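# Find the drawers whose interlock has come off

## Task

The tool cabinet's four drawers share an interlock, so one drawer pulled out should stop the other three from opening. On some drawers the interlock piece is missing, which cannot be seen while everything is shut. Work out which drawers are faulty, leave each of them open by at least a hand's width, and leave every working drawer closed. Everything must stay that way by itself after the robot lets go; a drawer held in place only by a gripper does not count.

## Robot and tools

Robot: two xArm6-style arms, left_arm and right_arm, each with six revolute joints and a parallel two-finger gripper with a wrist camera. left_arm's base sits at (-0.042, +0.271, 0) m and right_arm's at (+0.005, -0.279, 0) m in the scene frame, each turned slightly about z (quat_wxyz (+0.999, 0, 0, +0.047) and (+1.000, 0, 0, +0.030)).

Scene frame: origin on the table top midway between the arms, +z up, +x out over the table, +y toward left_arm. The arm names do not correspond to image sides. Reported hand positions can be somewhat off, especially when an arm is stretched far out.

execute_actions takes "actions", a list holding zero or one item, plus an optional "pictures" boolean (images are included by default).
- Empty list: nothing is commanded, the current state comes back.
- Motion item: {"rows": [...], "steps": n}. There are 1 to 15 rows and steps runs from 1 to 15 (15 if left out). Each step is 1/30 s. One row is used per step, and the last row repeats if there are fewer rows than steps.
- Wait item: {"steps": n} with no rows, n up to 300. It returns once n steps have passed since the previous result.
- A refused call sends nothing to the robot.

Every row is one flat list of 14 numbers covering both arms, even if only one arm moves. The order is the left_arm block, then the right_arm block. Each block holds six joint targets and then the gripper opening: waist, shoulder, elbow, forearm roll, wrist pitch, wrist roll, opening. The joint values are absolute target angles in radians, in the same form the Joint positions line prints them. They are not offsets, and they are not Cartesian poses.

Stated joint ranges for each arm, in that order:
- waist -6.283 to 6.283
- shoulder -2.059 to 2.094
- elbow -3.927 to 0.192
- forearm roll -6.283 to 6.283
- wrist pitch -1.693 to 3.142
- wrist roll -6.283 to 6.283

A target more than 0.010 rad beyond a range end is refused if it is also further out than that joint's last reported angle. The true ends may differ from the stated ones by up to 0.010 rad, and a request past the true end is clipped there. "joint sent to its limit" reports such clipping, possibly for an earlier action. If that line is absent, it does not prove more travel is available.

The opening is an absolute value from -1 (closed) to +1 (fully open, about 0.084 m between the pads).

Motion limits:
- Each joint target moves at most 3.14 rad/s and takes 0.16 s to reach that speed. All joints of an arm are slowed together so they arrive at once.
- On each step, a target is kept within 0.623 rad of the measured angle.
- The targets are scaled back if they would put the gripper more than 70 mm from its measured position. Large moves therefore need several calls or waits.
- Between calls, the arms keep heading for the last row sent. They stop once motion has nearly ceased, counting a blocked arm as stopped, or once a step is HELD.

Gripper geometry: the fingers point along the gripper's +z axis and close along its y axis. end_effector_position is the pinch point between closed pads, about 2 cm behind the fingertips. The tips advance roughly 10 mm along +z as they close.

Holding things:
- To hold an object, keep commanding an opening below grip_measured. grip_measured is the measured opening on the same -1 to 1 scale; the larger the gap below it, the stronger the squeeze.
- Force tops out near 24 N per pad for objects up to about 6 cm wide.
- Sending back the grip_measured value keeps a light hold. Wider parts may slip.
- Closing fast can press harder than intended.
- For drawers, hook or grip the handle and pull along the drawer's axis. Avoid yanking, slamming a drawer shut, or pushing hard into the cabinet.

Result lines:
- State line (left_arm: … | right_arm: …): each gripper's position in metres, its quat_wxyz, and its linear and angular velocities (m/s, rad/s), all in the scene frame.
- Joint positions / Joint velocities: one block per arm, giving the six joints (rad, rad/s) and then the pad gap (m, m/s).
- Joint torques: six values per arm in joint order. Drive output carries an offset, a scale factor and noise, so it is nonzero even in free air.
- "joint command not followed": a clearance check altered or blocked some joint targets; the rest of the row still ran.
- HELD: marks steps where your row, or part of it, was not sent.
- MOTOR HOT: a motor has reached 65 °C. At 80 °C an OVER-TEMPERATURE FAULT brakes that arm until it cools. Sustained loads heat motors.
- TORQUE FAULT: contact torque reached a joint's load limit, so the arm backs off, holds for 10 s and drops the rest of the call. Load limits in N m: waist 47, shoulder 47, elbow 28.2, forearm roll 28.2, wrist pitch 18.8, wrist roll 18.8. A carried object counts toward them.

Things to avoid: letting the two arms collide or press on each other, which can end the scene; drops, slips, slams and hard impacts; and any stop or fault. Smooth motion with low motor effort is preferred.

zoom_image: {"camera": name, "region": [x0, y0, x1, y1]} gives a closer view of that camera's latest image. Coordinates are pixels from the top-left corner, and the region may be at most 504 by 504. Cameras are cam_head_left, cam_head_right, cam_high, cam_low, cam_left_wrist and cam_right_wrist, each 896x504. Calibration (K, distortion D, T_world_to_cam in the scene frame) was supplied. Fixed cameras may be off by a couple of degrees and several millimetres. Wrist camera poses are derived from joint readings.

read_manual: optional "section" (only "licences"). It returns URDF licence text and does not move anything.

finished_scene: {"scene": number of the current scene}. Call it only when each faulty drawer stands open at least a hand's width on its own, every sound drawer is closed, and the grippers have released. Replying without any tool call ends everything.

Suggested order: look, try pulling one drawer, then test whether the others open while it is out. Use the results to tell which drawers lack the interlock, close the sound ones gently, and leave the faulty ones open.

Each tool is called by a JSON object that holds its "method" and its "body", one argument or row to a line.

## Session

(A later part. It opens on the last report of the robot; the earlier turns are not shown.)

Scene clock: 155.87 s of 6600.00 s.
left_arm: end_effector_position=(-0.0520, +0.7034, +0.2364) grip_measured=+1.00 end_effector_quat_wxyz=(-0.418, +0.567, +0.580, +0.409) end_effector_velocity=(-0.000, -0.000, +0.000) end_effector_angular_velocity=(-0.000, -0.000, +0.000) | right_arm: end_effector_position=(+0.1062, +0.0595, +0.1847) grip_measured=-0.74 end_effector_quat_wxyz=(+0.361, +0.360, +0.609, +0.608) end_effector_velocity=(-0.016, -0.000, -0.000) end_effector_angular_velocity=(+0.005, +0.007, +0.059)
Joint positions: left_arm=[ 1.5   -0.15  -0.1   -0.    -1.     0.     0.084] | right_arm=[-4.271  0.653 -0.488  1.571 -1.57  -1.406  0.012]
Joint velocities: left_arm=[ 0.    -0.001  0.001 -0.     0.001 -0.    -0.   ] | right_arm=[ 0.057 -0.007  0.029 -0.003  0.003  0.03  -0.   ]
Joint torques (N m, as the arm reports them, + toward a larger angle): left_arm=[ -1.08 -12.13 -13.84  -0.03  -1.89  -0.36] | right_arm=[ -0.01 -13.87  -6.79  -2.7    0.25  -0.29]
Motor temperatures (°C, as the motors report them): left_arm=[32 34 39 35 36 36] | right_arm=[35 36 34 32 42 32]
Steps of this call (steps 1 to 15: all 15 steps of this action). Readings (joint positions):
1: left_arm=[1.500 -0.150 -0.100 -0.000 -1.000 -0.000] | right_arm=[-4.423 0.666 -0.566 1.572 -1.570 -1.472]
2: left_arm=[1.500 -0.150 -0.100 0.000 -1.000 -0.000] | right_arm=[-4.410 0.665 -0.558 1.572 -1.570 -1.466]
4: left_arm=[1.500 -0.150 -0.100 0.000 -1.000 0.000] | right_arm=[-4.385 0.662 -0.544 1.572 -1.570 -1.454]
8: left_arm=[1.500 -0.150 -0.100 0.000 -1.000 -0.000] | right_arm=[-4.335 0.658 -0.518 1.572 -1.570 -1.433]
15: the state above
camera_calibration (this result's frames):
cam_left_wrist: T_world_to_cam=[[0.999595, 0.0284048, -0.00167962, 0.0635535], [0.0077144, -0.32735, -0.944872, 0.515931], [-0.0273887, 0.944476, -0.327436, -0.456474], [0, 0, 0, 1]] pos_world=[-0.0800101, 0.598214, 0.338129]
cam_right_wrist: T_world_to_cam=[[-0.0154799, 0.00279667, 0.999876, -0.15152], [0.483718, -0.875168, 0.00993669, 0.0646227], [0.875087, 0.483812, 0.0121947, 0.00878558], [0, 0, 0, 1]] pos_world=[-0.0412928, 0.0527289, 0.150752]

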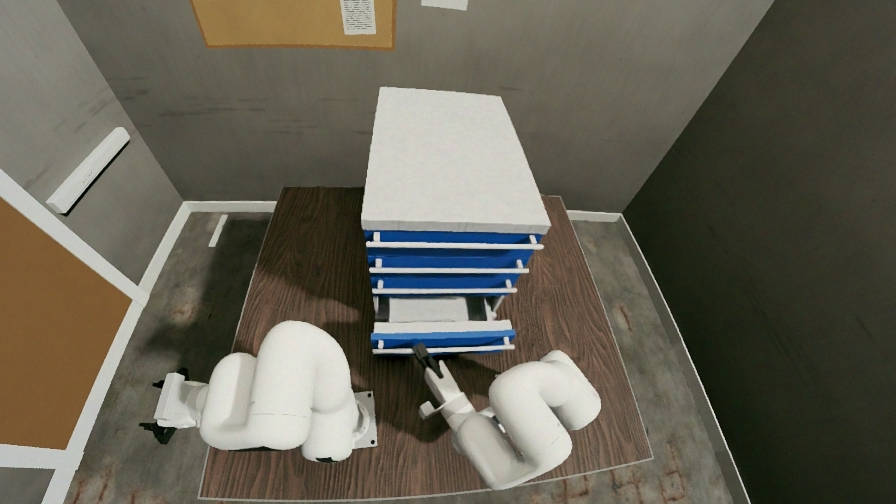

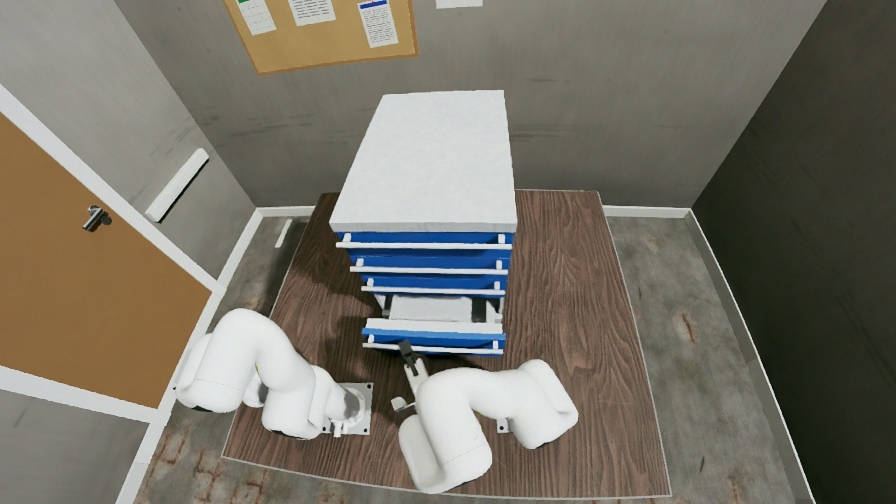

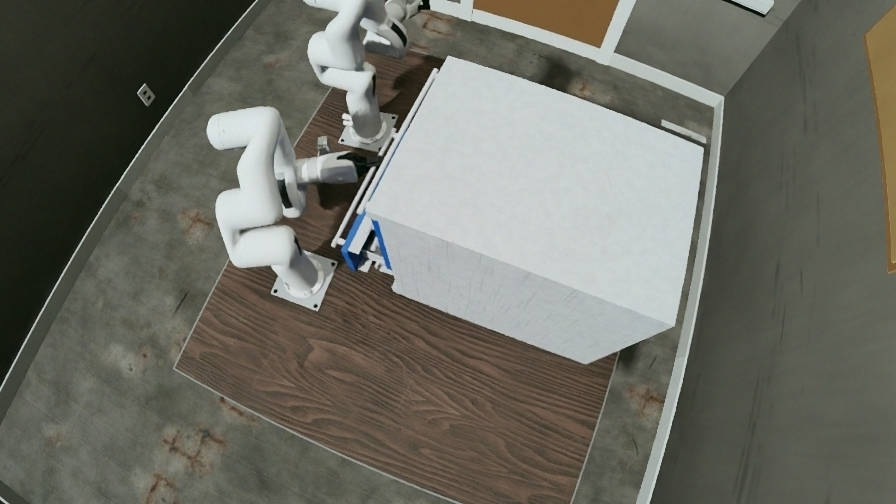

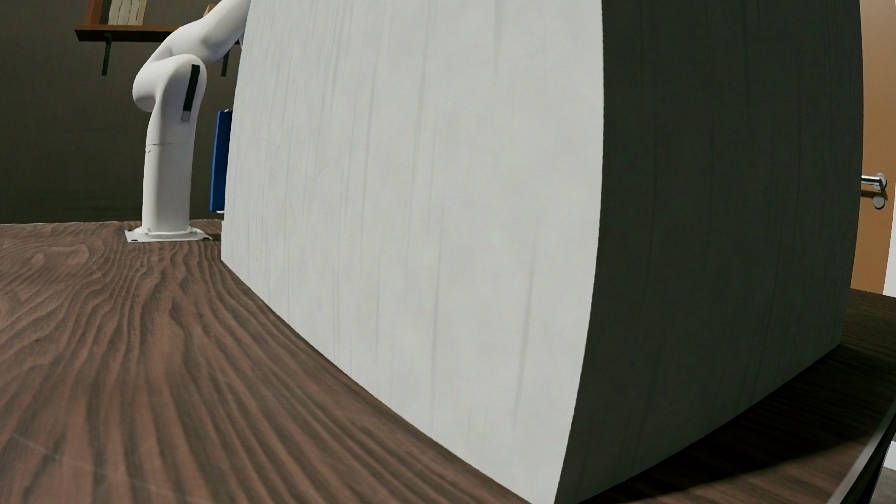

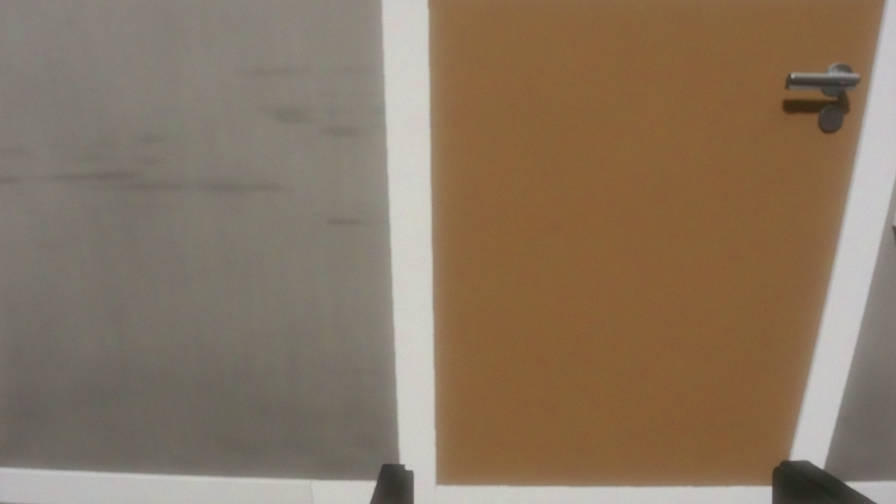

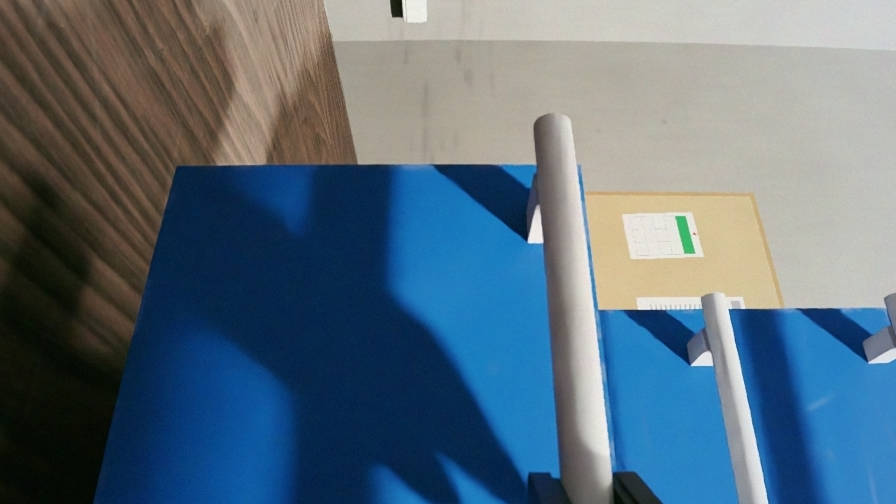

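{"method": "zoom_image", "body": {
  "camera": "cam_high",
  "region": [320, 190, 420, 300]
}}

{"method": "zoom_image", "body": {
  "camera": "cam_head_right",
  "region": [350, 270, 530, 370]
}}

{"method": "zoom_image", "body": {
  "camera": "cam_head_left",
  "region": [350, 270, 530, 370]
}}

Region (320, 190, 420, 300) of cam_high's 896x504 image, scaled by 4.582, with more detail than that image has; it fills the left 458 columns of this view, and the rest is white.

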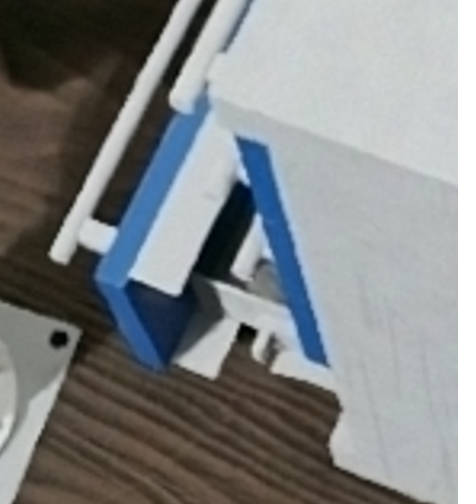

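Region (350, 270, 530, 370) of cam_head_right's 896x504 image, scaled by 2.800, with more detail than that image has.

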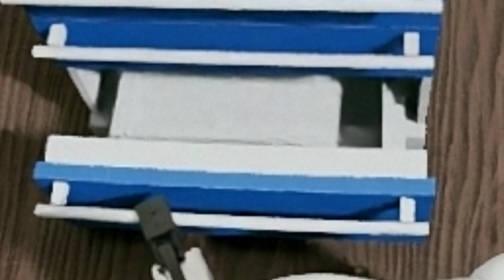

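Region (350, 270, 530, 370) of cam_head_left's 896x504 image, scaled by 2.800, with more detail than that image has.

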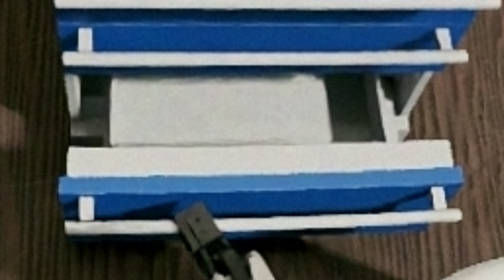

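{"method": "execute_actions", "body": {
  "actions": [
    {"rows": [[1.5, -0.15, -0.1, 0.0, -1.0, 0.0, 1, -4.2675, 0.6521, -0.4853, 1.571, -1.571, -1.404, 0.2],[1.5, -0.15, -0.1, 0.0, -1.0, 0.0, 1, -4.2675, 0.6521, -0.4853, 1.571, -1.571, -1.404, 0.2],[1.5, -0.15, -0.1, 0.0, -1.0, 0.0, 1, -4.2675, 0.6521, -0.4853, 1.571, -1.571, -1.404, 0.2],[1.5, -0.15, -0.1, 0.0, -1.0, 0.0, 1, -4.2675, 0.6521, -0.4853, 1.571, -1.571, -1.404, 0.2],[1.5, -0.15, -0.1, 0.0, -1.0, 0.0, 1, -4.2675, 0.6521, -0.4853, 1.571, -1.571, -1.404, 0.2],[1.5, -0.15, -0.1, 0.0, -1.0, 0.0, 1, -4.2675, 0.6521, -0.4853, 1.571, -1.571, -1.404, 0.2],[1.5, -0.15, -0.1, 0.0, -1.0, 0.0, 1, -4.2675, 0.6521, -0.4853, 1.571, -1.571, -1.404, 0.2],[1.5, -0.15, -0.1, 0.0, -1.0, 0.0, 1, -4.078, 0.6457, -0.4231, 1.571, -1.571, -1.348, 0.2]], "steps": 15}
  ],
  "pictures": false
}}

{"method": "execute_actions", "body": {
  "actions": [
    {"rows": [[1.5, -0.15, -0.1, 0.0, -1.0, 0.0, 1, -4.078, 0.6457, -0.4231, 1.571, -1.571, -1.348, 0.2],[1.5, -0.15, -0.1, 0.0, -1.0, 0.0, 1, -4.078, 0.6457, -0.4231, 1.571, -1.571, -1.348, 0.2],[1.5, -0.15, -0.1, 0.0, -1.0, 0.0, 1, -4.078, 0.6457, -0.4231, 1.571, -1.571, -1.348, 0.2],[1.5, -0.15, -0.1, 0.0, -1.0, 0.0, 1, -4.078, 0.2053, -0.3748, 1.571, -1.571, -1.7403, 0.2]], "steps": 15}
  ],
  "pictures": false
}}

{"method": "execute_actions", "body": {
  "actions": [
    {"rows": [[1.5, -0.15, -0.1, 0.0, -1.0, 0.0, 1, -4.078, 0.2053, -0.3748, 1.571, -1.571, -1.7403, 0.2],[1.5, -0.15, -0.1, 0.0, -1.0, 0.0, 1, -4.078, 0.2053, -0.3748, 1.571, -1.571, -1.7403, 0.2],[1.5, -0.15, -0.1, 0.0, -1.0, 0.0, 1, -4.2675, 0.2392, -0.4394, 1.571, -1.571, -1.771, 0.2],[1.5, -0.15, -0.1, 0.0, -1.0, 0.0, 1, -4.2675, 0.2392, -0.4394, 1.571, -1.571, -1.771, 0.2],[1.5, -0.15, -0.1, 0.0, -1.0, 0.0, 1, -4.2675, 0.2392, -0.4394, 1.571, -1.571, -1.771, 0.2],[1.5, -0.15, -0.1, 0.0, -1.0, 0.0, 1, -4.2675, 0.2392, -0.4394, 1.571, -1.571, -1.771, 0.2],[1.5, -0.15, -0.1, 0.0, -1.0, 0.0, 1, -4.2675, 0.2392, -0.4394, 1.571, -1.571, -1.771, 0.2],[1.5, -0.15, -0.1, 0.0, -1.0, 0.0, 1, -4.391, 0.2719, -0.5028, 1.571, -1.571, -1.8017, 0.2],[1.5, -0.15, -0.1, 0.0, -1.0, 0.0, 1, -4.391, 0.2719, -0.5028, 1.571, -1.571, -1.8017, 0.2],[1.5, -0.15, -0.1, 0.0, -1.0, 0.0, 1, -4.391, 0.2719, -0.5028, 1.571, -1.571, -1.8017, 0.2],[1.5, -0.15, -0.1, 0.0, -1.0, 0.0, 1, -4.391, 0.2719, -0.5028, 1.571, -1.571, -1.8017, 0.2],[1.5, -0.15, -0.1, 0.0, -1.0, 0.0, 1, -4.495, 0.3059, -0.5692, 1.571, -1.571, -1.8341, 0.2]], "steps": 15}
  ],
  "pictures": false
}}

{"method": "execute_actions", "body": {
  "actions": [
    {"rows": [[1.5, -0.15, -0.1, 0.0, -1.0, 0.0, 1, -4.495, 0.3059, -0.5692, 1.571, -1.571, -1.8341, 0.2],[1.5, -0.15, -0.1, 0.0, -1.0, 0.0, 1, -4.5959, 0.3452, -0.6455, 1.571, -1.571, -1.8711, 0.2]], "steps": 15}
  ]
}}

Scene clock: 168.73 s of 6600.00 s.
left_arm: end_effector_position=(-0.0520, +0.7034, +0.2364) grip_measured=+1.00 end_effector_quat_wxyz=(-0.418, +0.567, +0.580, +0.409) end_effector_velocity=(-0.000, -0.000, +0.000) end_effector_angular_velocity=(+0.000, -0.000, +0.000) | right_arm: end_effector_position=(+0.0526, +0.0600, +0.1852) grip_measured=+0.19 end_effector_quat_wxyz=(+0.303, +0.303, +0.639, +0.639) end_effector_velocity=(-0.060, -0.007, -0.001) end_effector_angular_velocity=(-0.002, +0.003, +0.217)
Joint positions: left_arm=[ 1.5   -0.15  -0.1    0.    -1.     0.     0.084] | right_arm=[-4.087  0.646 -0.427  1.571 -1.572 -1.352  0.052]
Joint velocities: left_arm=[ 0.    -0.002  0.002  0.    -0.    -0.     0.   ] | right_arm=[ 0.221 -0.008  0.08   0.004  0.005  0.073  0.001]
Joint torques (N m, as the arm reports them, + toward a larger angle): left_arm=[ -1.23 -12.18 -13.93   0.03  -2.    -0.28] | right_arm=[ -8.92 -14.2   -2.42   0.81  -1.73  -0.46]
Motor temperatures (°C, as the motors report them): left_arm=[32 34 38 35 36 36] | right_arm=[35 36 34 33 42 32]
Steps of this call (steps 1 to 15: the robot went on to your last target; steps 16 to 90: nothing new was sent; then 9.37 s passed at rest; steps 91 to 105: all 15 steps of this action). Readings (joint positions):
91: left_arm=[1.500 -0.150 -0.100 0.000 -1.000 0.000] | right_arm=[-4.267 0.652 -0.485 1.571 -1.571 -1.404]
92: left_arm=[1.500 -0.150 -0.100 0.000 -1.000 -0.000] | right_arm=[-4.267 0.652 -0.487 1.569 -1.571 -1.404]
94: left_arm=[1.500 -0.150 -0.100 0.000 -1.000 0.000] | right_arm=[-4.266 0.652 -0.489 1.568 -1.571 -1.404]
98: left_arm=[1.500 -0.150 -0.100 0.000 -1.000 0.000] | right_arm=[-4.266 0.652 -0.487 1.569 -1.571 -1.404]
105: the state above

Scene clock: 169.23 s of 6600.00 s.
left_arm: end_effector_position=(-0.0520, +0.7034, +0.2364) grip_measured=+1.00 end_effector_quat_wxyz=(-0.418, +0.567, +0.580, +0.409) end_effector_velocity=(-0.000, -0.000, -0.001) end_effector_angular_velocity=(-0.001, -0.000, +0.001) | right_arm: end_effector_position=(+0.0492, +0.0608, +0.2831) grip_measured=+0.19 end_effector_quat_wxyz=(+0.298, +0.302, +0.639, +0.641) end_effector_velocity=(+0.010, -0.011, +0.042) end_effector_angular_velocity=(-0.059, -0.037, +0.002)
Joint positions: left_arm=[ 1.5   -0.15  -0.1   -0.    -1.    -0.     0.084] | right_arm=[-4.078  0.216 -0.377  1.571 -1.572 -1.726  0.052]
Joint velocities: left_arm=[ 0.001  0.001  0.    -0.    -0.    -0.    -0.   ] | right_arm=[ 0.001 -0.214  0.046  0.     0.009 -0.237  0.   ]
Joint torques (N m, as the arm reports them, + toward a larger angle): left_arm=[ -1.   -12.26 -13.87  -0.14  -1.92  -0.36] | right_arm=[-2.5  -6.89 -6.02  0.2  -1.89  0.01]
Motor temperatures (°C, as the motors report them): left_arm=[32 34 38 35 36 36] | right_arm=[35 36 34 33 42 32]
Steps of this call (steps 1 to 15: all 15 steps of this action). Readings (joint positions):
1: left_arm=[1.500 -0.150 -0.100 -0.000 -1.000 -0.000] | right_arm=[-4.082 0.646 -0.425 1.571 -1.572 -1.350]
2: left_arm=[1.500 -0.150 -0.100 0.000 -1.000 -0.000] | right_arm=[-4.081 0.646 -0.424 1.571 -1.571 -1.349]
4: left_arm=[1.500 -0.150 -0.100 0.000 -1.000 -0.000] | right_arm=[-4.080 0.645 -0.424 1.571 -1.571 -1.349]
8: left_arm=[1.500 -0.150 -0.100 0.000 -1.000 -0.000] | right_arm=[-4.080 0.510 -0.407 1.571 -1.570 -1.475]
15: the state above

Scene clock: 169.73 s of 6600.00 s.
left_arm: end_effector_position=(-0.0520, +0.7034, +0.2364) grip_measured=+1.00 end_effector_quat_wxyz=(-0.418, +0.567, +0.580, +0.409) end_effector_velocity=(-0.000, +0.000, -0.001) end_effector_angular_velocity=(-0.003, +0.000, +0.000) | right_arm: end_effector_position=(+0.1523, +0.0609, +0.2849) grip_measured=+0.19 end_effector_quat_wxyz=(+0.409, +0.409, +0.577, +0.576) end_effector_velocity=(+0.232, -0.002, -0.000) end_effector_angular_velocity=(+0.013, +0.010, -0.798)
Joint positions: left_arm=[ 1.5   -0.15  -0.1    0.    -1.    -0.     0.084] | right_arm=[-4.436  0.288 -0.533  1.571 -1.571 -1.816  0.052]
Joint velocities: left_arm=[ 0.     0.002 -0.001  0.     0.002  0.    -0.   ] | right_arm=[-0.802  0.248 -0.491 -0.002  0.006 -0.228 -0.   ]
Joint torques (N m, as the arm reports them, + toward a larger angle): left_arm=[ -1.13 -12.21 -13.95  -0.18  -1.91  -0.32] | right_arm=[  3.57 -15.28  -5.94   0.16  -2.14  -0.22]
Motor temperatures (°C, as the motors report them): left_arm=[32 34 38 35 36 36] | right_arm=[35 36 34 33 42 32]
Steps of this call (steps 1 to 15: all 15 steps of this action). Readings (joint positions):
1: left_arm=[1.500 -0.150 -0.100 -0.000 -1.000 0.000] | right_arm=[-4.078 0.211 -0.376 1.571 -1.571 -1.732]
2: left_arm=[1.500 -0.150 -0.100 -0.000 -1.000 0.000] | right_arm=[-4.078 0.209 -0.375 1.571 -1.571 -1.735]
4: left_arm=[1.500 -0.150 -0.100 0.000 -1.000 0.000] | right_arm=[-4.086 0.211 -0.378 1.571 -1.571 -1.740]
8: left_arm=[1.500 -0.150 -0.100 -0.000 -1.000 0.000] | right_arm=[-4.225 0.234 -0.425 1.571 -1.570 -1.763]
15: the state above

Scene clock: 170.23 s of 6600.00 s.
left_arm: end_effector_position=(-0.0520, +0.7034, +0.2364) grip_measured=+1.00 end_effector_quat_wxyz=(-0.418, +0.567, +0.580, +0.409) end_effector_velocity=(+0.000, +0.000, +0.000) end_effector_angular_velocity=(+0.002, +0.000, -0.000) | right_arm: end_effector_position=(+0.1991, +0.0603, +0.2850) grip_measured=+0.19 end_effector_quat_wxyz=(+0.454, +0.454, +0.542, +0.542) end_effector_velocity=(+0.002, -0.000, -0.000) end_effector_angular_velocity=(-0.000, +0.000, -0.006)
Joint positions: left_arm=[ 1.5   -0.15  -0.1   -0.    -1.     0.     0.084] | right_arm=[-4.595  0.345 -0.645  1.571 -1.571 -1.871  0.052]
Joint velocities: left_arm=[-0.     0.001 -0.     0.    -0.002  0.    -0.   ] | right_arm=[-0.007  0.002 -0.005  0.     0.    -0.003  0.   ]
Joint torques (N m, as the arm reports them, + toward a larger angle): left_arm=[ -0.94 -12.26 -13.87   0.07  -1.97  -0.28] | right_arm=[ -1.79 -15.37  -8.18   0.11  -1.94  -0.25]
Motor temperatures (°C, as the motors report them): left_arm=[32 34 38 35 36 36] | right_arm=[35 36 34 33 42 32]
Steps of this call (steps 1 to 15: all 15 steps of this action). Readings (joint positions):
1: left_arm=[1.500 -0.150 -0.100 -0.000 -1.000 -0.000] | right_arm=[-4.459 0.295 -0.547 1.571 -1.571 -1.823]
2: left_arm=[1.500 -0.150 -0.100 -0.000 -1.000 0.000] | right_arm=[-4.476 0.300 -0.557 1.571 -1.571 -1.828]
4: left_arm=[1.500 -0.150 -0.100 0.000 -1.000 -0.000] | right_arm=[-4.518 0.316 -0.587 1.571 -1.571 -1.843]
8: left_arm=[1.500 -0.150 -0.100 0.000 -1.000 0.000] | right_arm=[-4.586 0.341 -0.638 1.571 -1.571 -1.867]
15: the state above
camera_calibration (this result's frames):
cam_left_wrist: T_world_to_cam=[[0.999595, 0.0284048, -0.00167958, 0.0635535], [0.00771442, -0.32735, -0.944872, 0.515931], [-0.0273887, 0.944476, -0.327436, -0.456474], [0, 0, 0, 1]] pos_world=[-0.0800101, 0.598214, 0.338129]
cam_right_wrist: T_world_to_cam=[[-0.014436, 0.00674801, 0.999873, -0.250845], [0.180653, -0.983503, 0.00924577, 0.0863943], [0.983441, 0.180764, 0.0129788, -0.0777028], [0, 0, 0, 1]] pos_world=[0.0571876, 0.100708, 0.251023]

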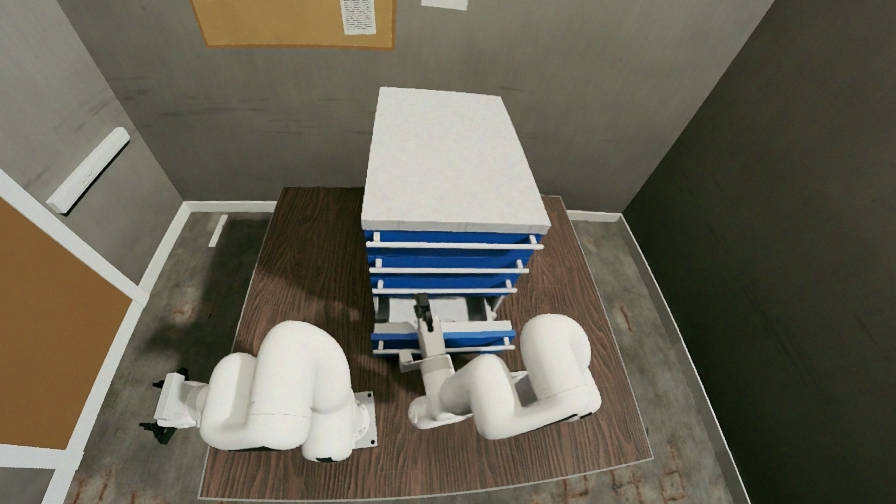

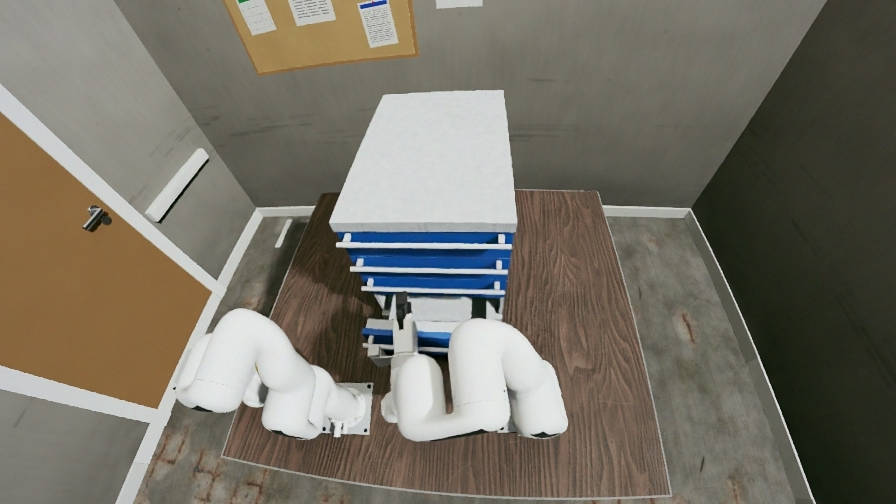

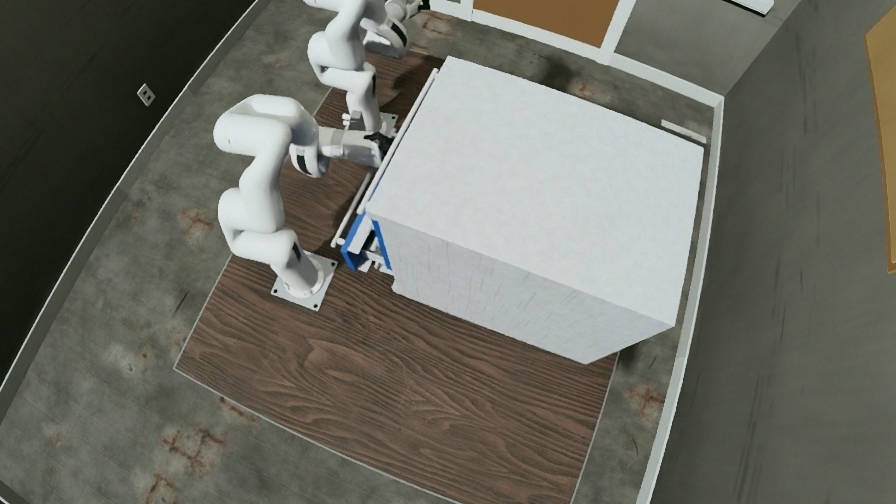

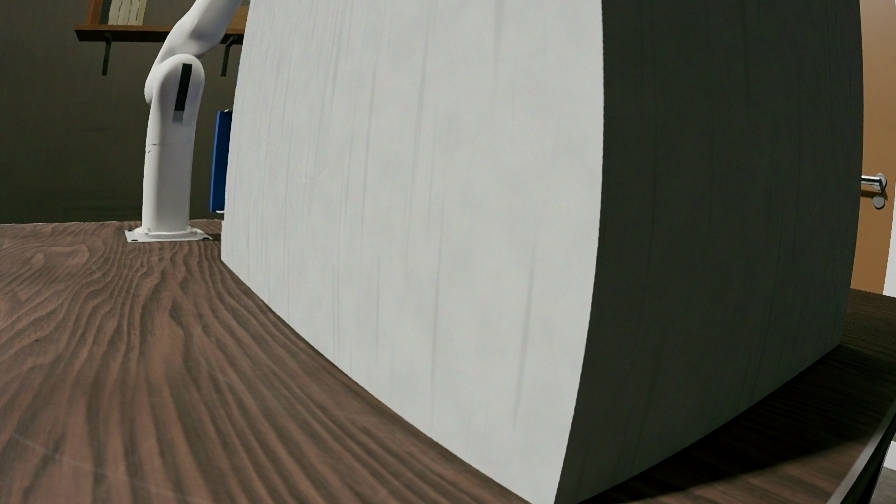

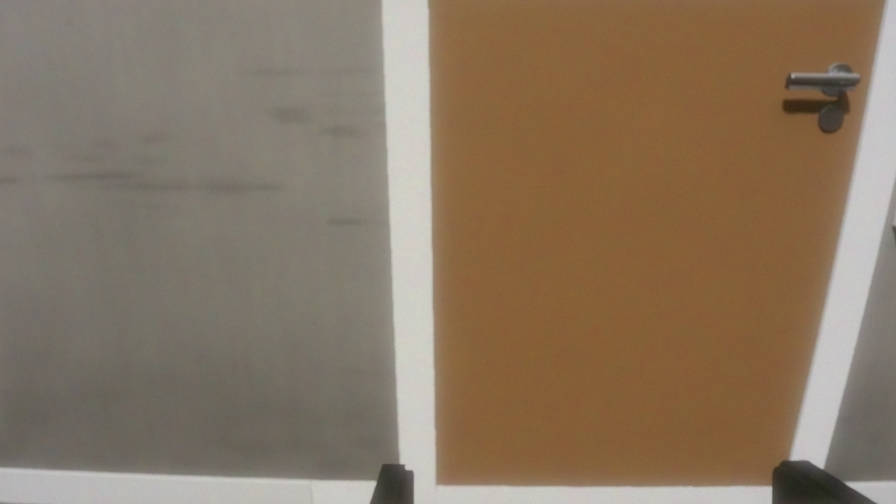

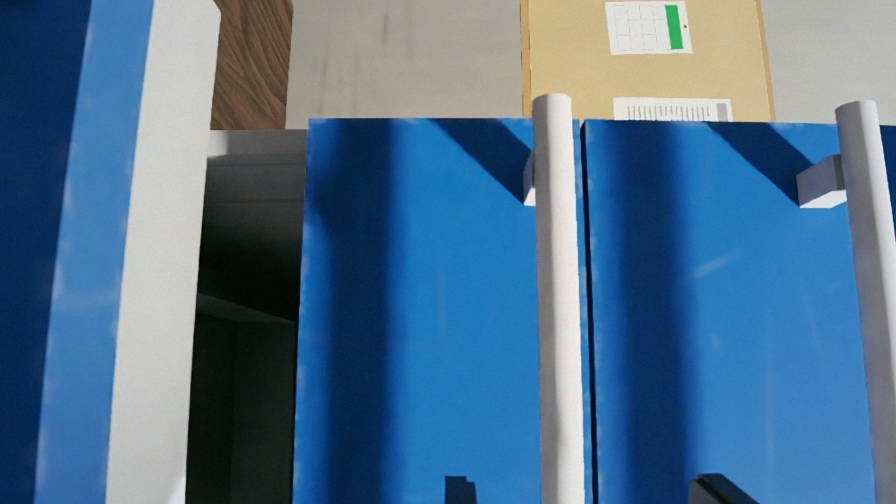

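{"method": "execute_actions", "body": {
  "actions": [
    {"rows": [[1.5, -0.15, -0.1, 0.0, -1.0, 0.0, 1, -4.653, 0.3716, -0.6975, 1.571, -1.571, -1.8967, 0.2],[1.5, -0.15, -0.1, 0.0, -1.0, 0.0, 1, -4.653, 0.3716, -0.6975, 1.571, -1.571, -1.8967, 0.2],[1.5, -0.15, -0.1, 0.0, -1.0, 0.0, 1, -4.653, 0.3716, -0.6975, 1.571, -1.571, -1.8967, 0.2],[1.5, -0.15, -0.1, 0.0, -1.0, 0.0, 1, -4.7106, 0.398, -0.7494, 1.571, -1.571, -1.9222, 0.2],[1.5, -0.15, -0.1, 0.0, -1.0, 0.0, 1, -4.7106, 0.398, -0.7494, 1.571, -1.571, -1.9222, 0.2],[1.5, -0.15, -0.1, 0.0, -1.0, 0.0, 1, -4.7106, 0.398, -0.7494, 1.571, -1.571, -1.9222, 0.2],[1.5, -0.15, -0.1, 0.0, -1.0, 0.0, 1, -4.7106, 0.398, -0.7494, 1.571, -1.571, -1.9222, 0.2],[1.5, -0.15, -0.1, 0.0, -1.0, 0.0, 1, -4.7106, 0.398, -0.7494, 1.571, -1.571, -1.9222, 0.2],[1.5, -0.15, -0.1, 0.0, -1.0, 0.0, 1, -4.7106, 0.398, -0.7494, 1.571, -1.571, -1.9222, 0.2],[1.5, -0.15, -0.1, 0.0, -1.0, 0.0, 1, -4.7106, 0.398, -0.7494, 1.571, -1.571, -1.9222, 0.2],[1.5, -0.15, -0.1, 0.0, -1.0, 0.0, 1, -4.7106, 0.398, -0.7494, 1.571, -1.571, -1.9222, 0.2],[1.5, -0.15, -0.1, 0.0, -1.0, 0.0, 1, -4.7106, 0.398, -0.7494, 1.571, -1.571, -1.9222, 0.0],[1.5, -0.15, -0.1, 0.0, -1.0, 0.0, 1, -4.7106, 0.398, -0.7494, 1.571, -1.571, -1.9222, -0.2],[1.5, -0.15, -0.1, 0.0, -1.0, 0.0, 1, -4.7106, 0.398, -0.7494, 1.571, -1.571, -1.9222, -0.4],[1.5, -0.15, -0.1, 0.0, -1.0, 0.0, 1, -4.7106, 0.398, -0.7494, 1.571, -1.571, -1.9222, -0.55]], "steps": 15}
  ],
  "pictures": false
}}

{"method": "execute_actions", "body": {
  "actions": [
    {"rows": [[1.5, -0.15, -0.1, 0.0, -1.0, 0.0, 1, -4.7106, 0.398, -0.7494, 1.571, -1.571, -1.9222, -0.65],[1.5, -0.15, -0.1, 0.0, -1.0, 0.0, 1, -4.7106, 0.398, -0.7494, 1.571, -1.571, -1.9222, -0.75],[1.5, -0.15, -0.1, 0.0, -1.0, 0.0, 1, -4.7106, 0.398, -0.7494, 1.571, -1.571, -1.9222, -0.85],[1.5, -0.15, -0.1, 0.0, -1.0, 0.0, 1, -4.7106, 0.398, -0.7494, 1.571, -1.571, -1.9222, -1]], "steps": 10}
  ],
  "pictures": false
}}

Scene clock: 177.20 s of 6600.00 s.
left_arm: end_effector_position=(-0.0520, +0.7034, +0.2364) grip_measured=+1.00 end_effector_quat_wxyz=(-0.418, +0.567, +0.580, +0.409) end_effector_velocity=(+0.000, -0.001, -0.001) end_effector_angular_velocity=(-0.003, +0.000, -0.000) | right_arm: end_effector_position=(+0.2352, +0.0602, +0.2850) grip_measured=-0.26 end_effector_quat_wxyz=(+0.484, +0.484, +0.515, +0.515) end_effector_velocity=(+0.002, +0.001, +0.000) end_effector_angular_velocity=(+0.000, +0.001, -0.005)
Joint positions: left_arm=[ 1.5   -0.15  -0.1   -0.    -1.     0.     0.084] | right_arm=[-4.71   0.398 -0.748  1.571 -1.571 -1.922  0.033]
Joint velocities: left_arm=[-0.     0.     0.002  0.     0.001  0.    -0.   ] | right_arm=[-0.005  0.003 -0.007  0.     0.001 -0.004 -0.202]
Joint torques (N m, as the arm reports them, + toward a larger angle): left_arm=[ -0.99 -12.45 -13.82   0.06  -1.95  -0.24] | right_arm=[ -1.96 -16.85  -8.64  -0.2   -1.98  -0.2 ]
Motor temperatures (°C, as the motors report them): left_arm=[32 34 38 35 36 36] | right_arm=[35 36 34 32 42 32]
Steps of this call (steps 1 to 15: the robot went on to your last target; steps 16 to 90: nothing new was sent; then 3.47 s passed at rest; steps 91 to 105: all 15 steps of this action). Readings (joint positions):
91: left_arm=[1.500 -0.150 -0.100 0.000 -1.000 -0.000] | right_arm=[-4.596 0.345 -0.646 1.571 -1.571 -1.871]
92: left_arm=[1.500 -0.150 -0.100 0.000 -1.000 0.000] | right_arm=[-4.603 0.349 -0.652 1.571 -1.571 -1.875]
94: left_arm=[1.500 -0.150 -0.100 0.000 -1.000 0.000] | right_arm=[-4.630 0.361 -0.677 1.571 -1.571 -1.887]
98: left_arm=[1.500 -0.150 -0.100 -0.000 -1.000 -0.000] | right_arm=[-4.694 0.390 -0.734 1.571 -1.571 -1.914]
105: the state above

Scene clock: 177.53 s of 6600.00 s.
left_arm: end_effector_position=(-0.0520, +0.7034, +0.2364) grip_measured=+1.00 end_effector_quat_wxyz=(-0.418, +0.567, +0.580, +0.409) end_effector_velocity=(+0.000, +0.001, +0.001) end_effector_angular_velocity=(+0.002, +0.000, -0.001) | right_arm: end_effector_position=(+0.2354, +0.0603, +0.2848) grip_measured=-0.74 end_effector_quat_wxyz=(+0.484, +0.484, +0.515, +0.515) end_effector_velocity=(+0.000, -0.000, +0.000) end_effector_angular_velocity=(+0.001, -0.000, -0.001)
Joint positions: left_arm=[ 1.5   -0.15  -0.1    0.    -1.     0.     0.084] | right_arm=[-4.71   0.398 -0.749  1.571 -1.571 -1.922  0.011]
Joint velocities: left_arm=[-0.    -0.    -0.002  0.    -0.001  0.     0.   ] | right_arm=[-0.001  0.    -0.001  0.    -0.     0.    -0.   ]
Joint torques (N m, as the arm reports them, + toward a larger angle): left_arm=[ -0.99 -12.19 -13.92   0.07  -1.98  -0.3 ] | right_arm=[ -3.17 -17.61  -9.23  -0.18  -2.43  -0.12]
Motor temperatures (°C, as the motors report them): left_arm=[32 34 38 35 36 36] | right_arm=[35 36 34 32 42 32]
Steps of this call (steps 1 to 10: all 10 steps of this action). Readings (joint positions):
1: left_arm=[1.500 -0.150 -0.100 -0.000 -1.000 0.000] | right_arm=[-4.710 0.398 -0.749 1.571 -1.571 -1.922]
2: left_arm=[1.500 -0.150 -0.100 -0.000 -1.000 -0.000] | right_arm=[-4.710 0.398 -0.749 1.571 -1.571 -1.922]
4: left_arm=[1.500 -0.150 -0.100 0.000 -1.000 0.000] | right_arm=[-4.710 0.398 -0.749 1.571 -1.570 -1.922]
8: left_arm=[1.500 -0.150 -0.100 -0.000 -1.000 0.000] | right_arm=[-4.710 0.398 -0.749 1.571 -1.571 -1.922]
10: the state above

{"method": "execute_actions", "body": {
  "actions": [
    {"rows": [[1.5, -0.15, -0.1, 0.0, -1.0, 0.0, 1, -4.7074, 0.3965, -0.7465, 1.571, -1.571, -1.9208, -1],[1.5, -0.15, -0.1, 0.0, -1.0, 0.0, 1, -4.7042, 0.3951, -0.7436, 1.571, -1.571, -1.9194, -1],[1.5, -0.15, -0.1, 0.0, -1.0, 0.0, 1, -4.701, 0.3936, -0.7407, 1.571, -1.571, -1.9179, -1],[1.5, -0.15, -0.1, 0.0, -1.0, 0.0, 1, -4.6979, 0.3921, -0.7379, 1.571, -1.571, -1.9165, -1],[1.5, -0.15, -0.1, 0.0, -1.0, 0.0, 1, -4.6947, 0.3907, -0.735, 1.571, -1.571, -1.9151, -1],[1.5, -0.15, -0.1, 0.0, -1.0, 0.0, 1, -4.6915, 0.3892, -0.7321, 1.571, -1.571, -1.9137, -1],[1.5, -0.15, -0.1, 0.0, -1.0, 0.0, 1, -4.6883, 0.3877, -0.7292, 1.571, -1.571, -1.9123, -1],[1.5, -0.15, -0.1, 0.0, -1.0, 0.0, 1, -4.6851, 0.3863, -0.7263, 1.571, -1.571, -1.9108, -1],[1.5, -0.15, -0.1, 0.0, -1.0, 0.0, 1, -4.6819, 0.3848, -0.7234, 1.571, -1.571, -1.9094, -1],[1.5, -0.15, -0.1, 0.0, -1.0, 0.0, 1, -4.6787, 0.3833, -0.7205, 1.571, -1.571, -1.908, -1],[1.5, -0.15, -0.1, 0.0, -1.0, 0.0, 1, -4.6756, 0.3819, -0.7177, 1.571, -1.571, -1.9066, -1],[1.5, -0.15, -0.1, 0.0, -1.0, 0.0, 1, -4.6724, 0.3804, -0.7148, 1.571, -1.571, -1.9052, -1]], "steps": 15}
  ]
}}

Scene clock: 182.63 s of 6600.00 s.
left_arm: end_effector_position=(-0.0520, +0.7034, +0.2364) grip_measured=+1.00 end_effector_quat_wxyz=(-0.418, +0.567, +0.580, +0.409) end_effector_velocity=(-0.000, -0.000, -0.000) end_effector_angular_velocity=(-0.001, +0.000, -0.000) | right_arm: end_effector_position=(+0.2256, +0.0598, +0.2850) grip_measured=-0.74 end_effector_quat_wxyz=(+0.476, +0.477, +0.523, +0.523) end_effector_velocity=(-0.018, -0.000, -0.001) end_effector_angular_velocity=(-0.008, -0.005, +0.047)
Joint positions: left_arm=[ 1.5   -0.15  -0.1   -0.    -1.     0.     0.084] | right_arm=[-4.679  0.381 -0.717  1.571 -1.57  -1.907  0.011]
Joint velocities: left_arm=[ 0.     0.001 -0.     0.001 -0.001 -0.     0.   ] | right_arm=[ 0.056 -0.018  0.045  0.007 -0.007  0.019 -0.   ]
Joint torques (N m, as the arm reports them, + toward a larger angle): left_arm=[ -1.02 -12.23 -13.94  -0.06  -1.92  -0.23] | right_arm=[  9.57 -17.32  -9.48  -0.5   -4.83  -0.19]
Motor temperatures (°C, as the motors report them): left_arm=[32 34 38 35 36 36] | right_arm=[35 36 34 32 42 32]
Steps of this call (steps 1 to 15: the robot went on to your last target; steps 16 to 90: nothing new was sent; then 1.60 s passed at rest; steps 91 to 105: all 15 steps of this action). Readings (joint positions):
91: left_arm=[1.500 -0.150 -0.100 0.000 -1.000 -0.000] | right_arm=[-4.711 0.398 -0.749 1.571 -1.571 -1.922]
92: left_arm=[1.500 -0.150 -0.100 -0.000 -1.000 0.000] | right_arm=[-4.710 0.398 -0.749 1.571 -1.571 -1.922]
94: left_arm=[1.500 -0.150 -0.100 0.000 -1.000 0.000] | right_arm=[-4.708 0.396 -0.746 1.571 -1.570 -1.920]
98: left_arm=[1.500 -0.150 -0.100 0.000 -1.000 -0.000] | right_arm=[-4.697 0.391 -0.736 1.571 -1.570 -1.915]
105: the state above
camera_calibration (this result's frames):
cam_left_wrist: T_world_to_cam=[[0.999595, 0.0284048, -0.00167956, 0.0635535], [0.00771446, -0.32735, -0.944872, 0.515931], [-0.0273887, 0.944476, -0.327436, -0.456474], [0, 0, 0, 1]] pos_world=[-0.0800101, 0.598214, 0.338129]
cam_right_wrist: T_world_to_cam=[[-0.0128403, 0.00748106, 0.99989, -0.250827], [0.0967394, -0.995272, 0.00868882, 0.10093], [0.995227, 0.0968403, 0.0120559, -0.101004], [0, 0, 0, 1]] pos_world=[0.087537, 0.11211, 0.25114]

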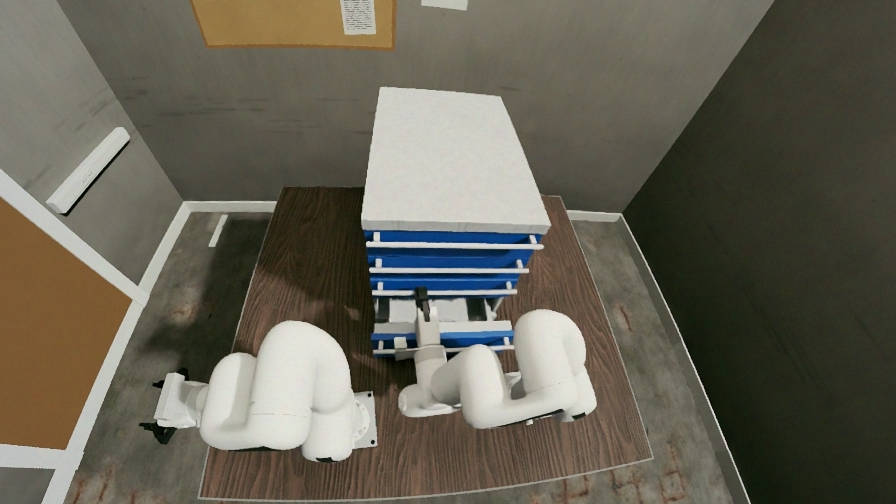

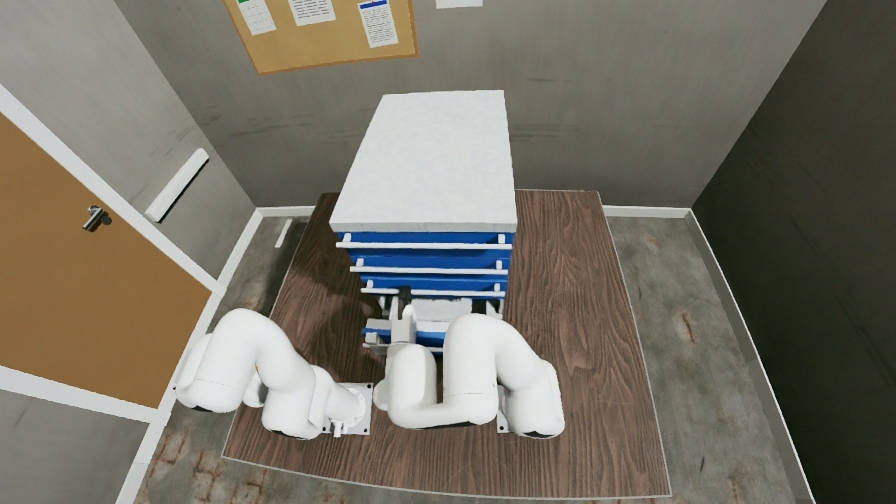

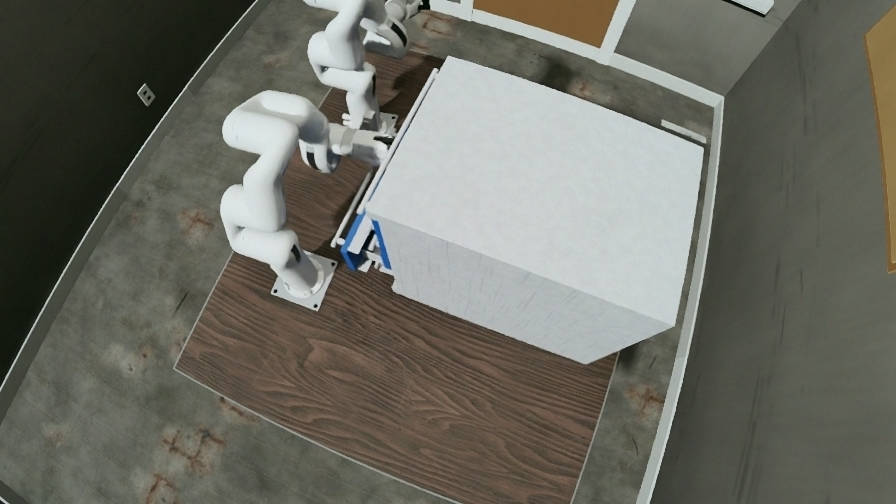

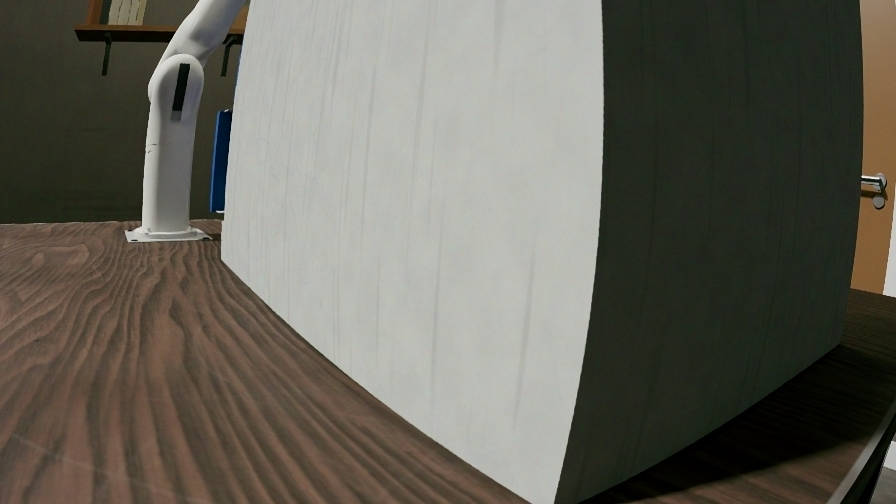

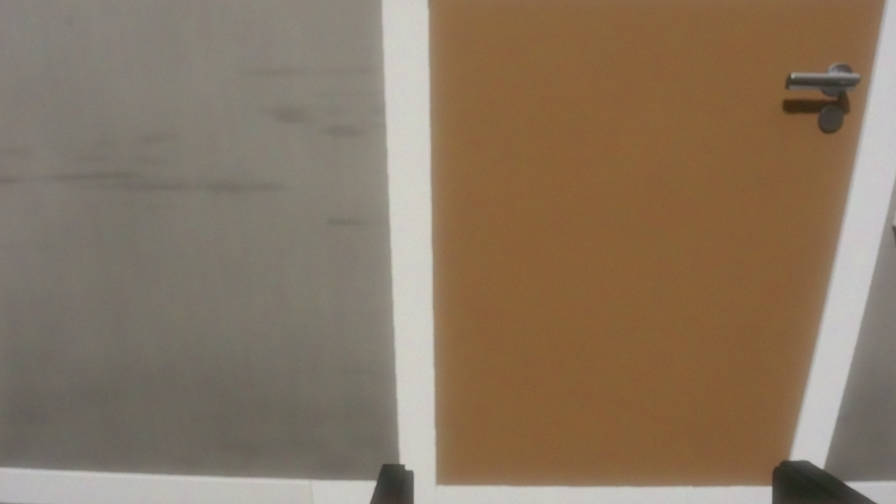

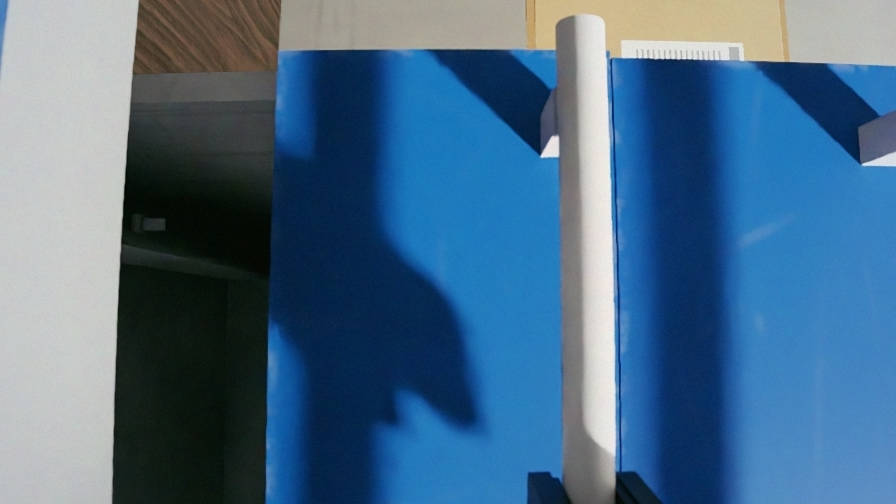

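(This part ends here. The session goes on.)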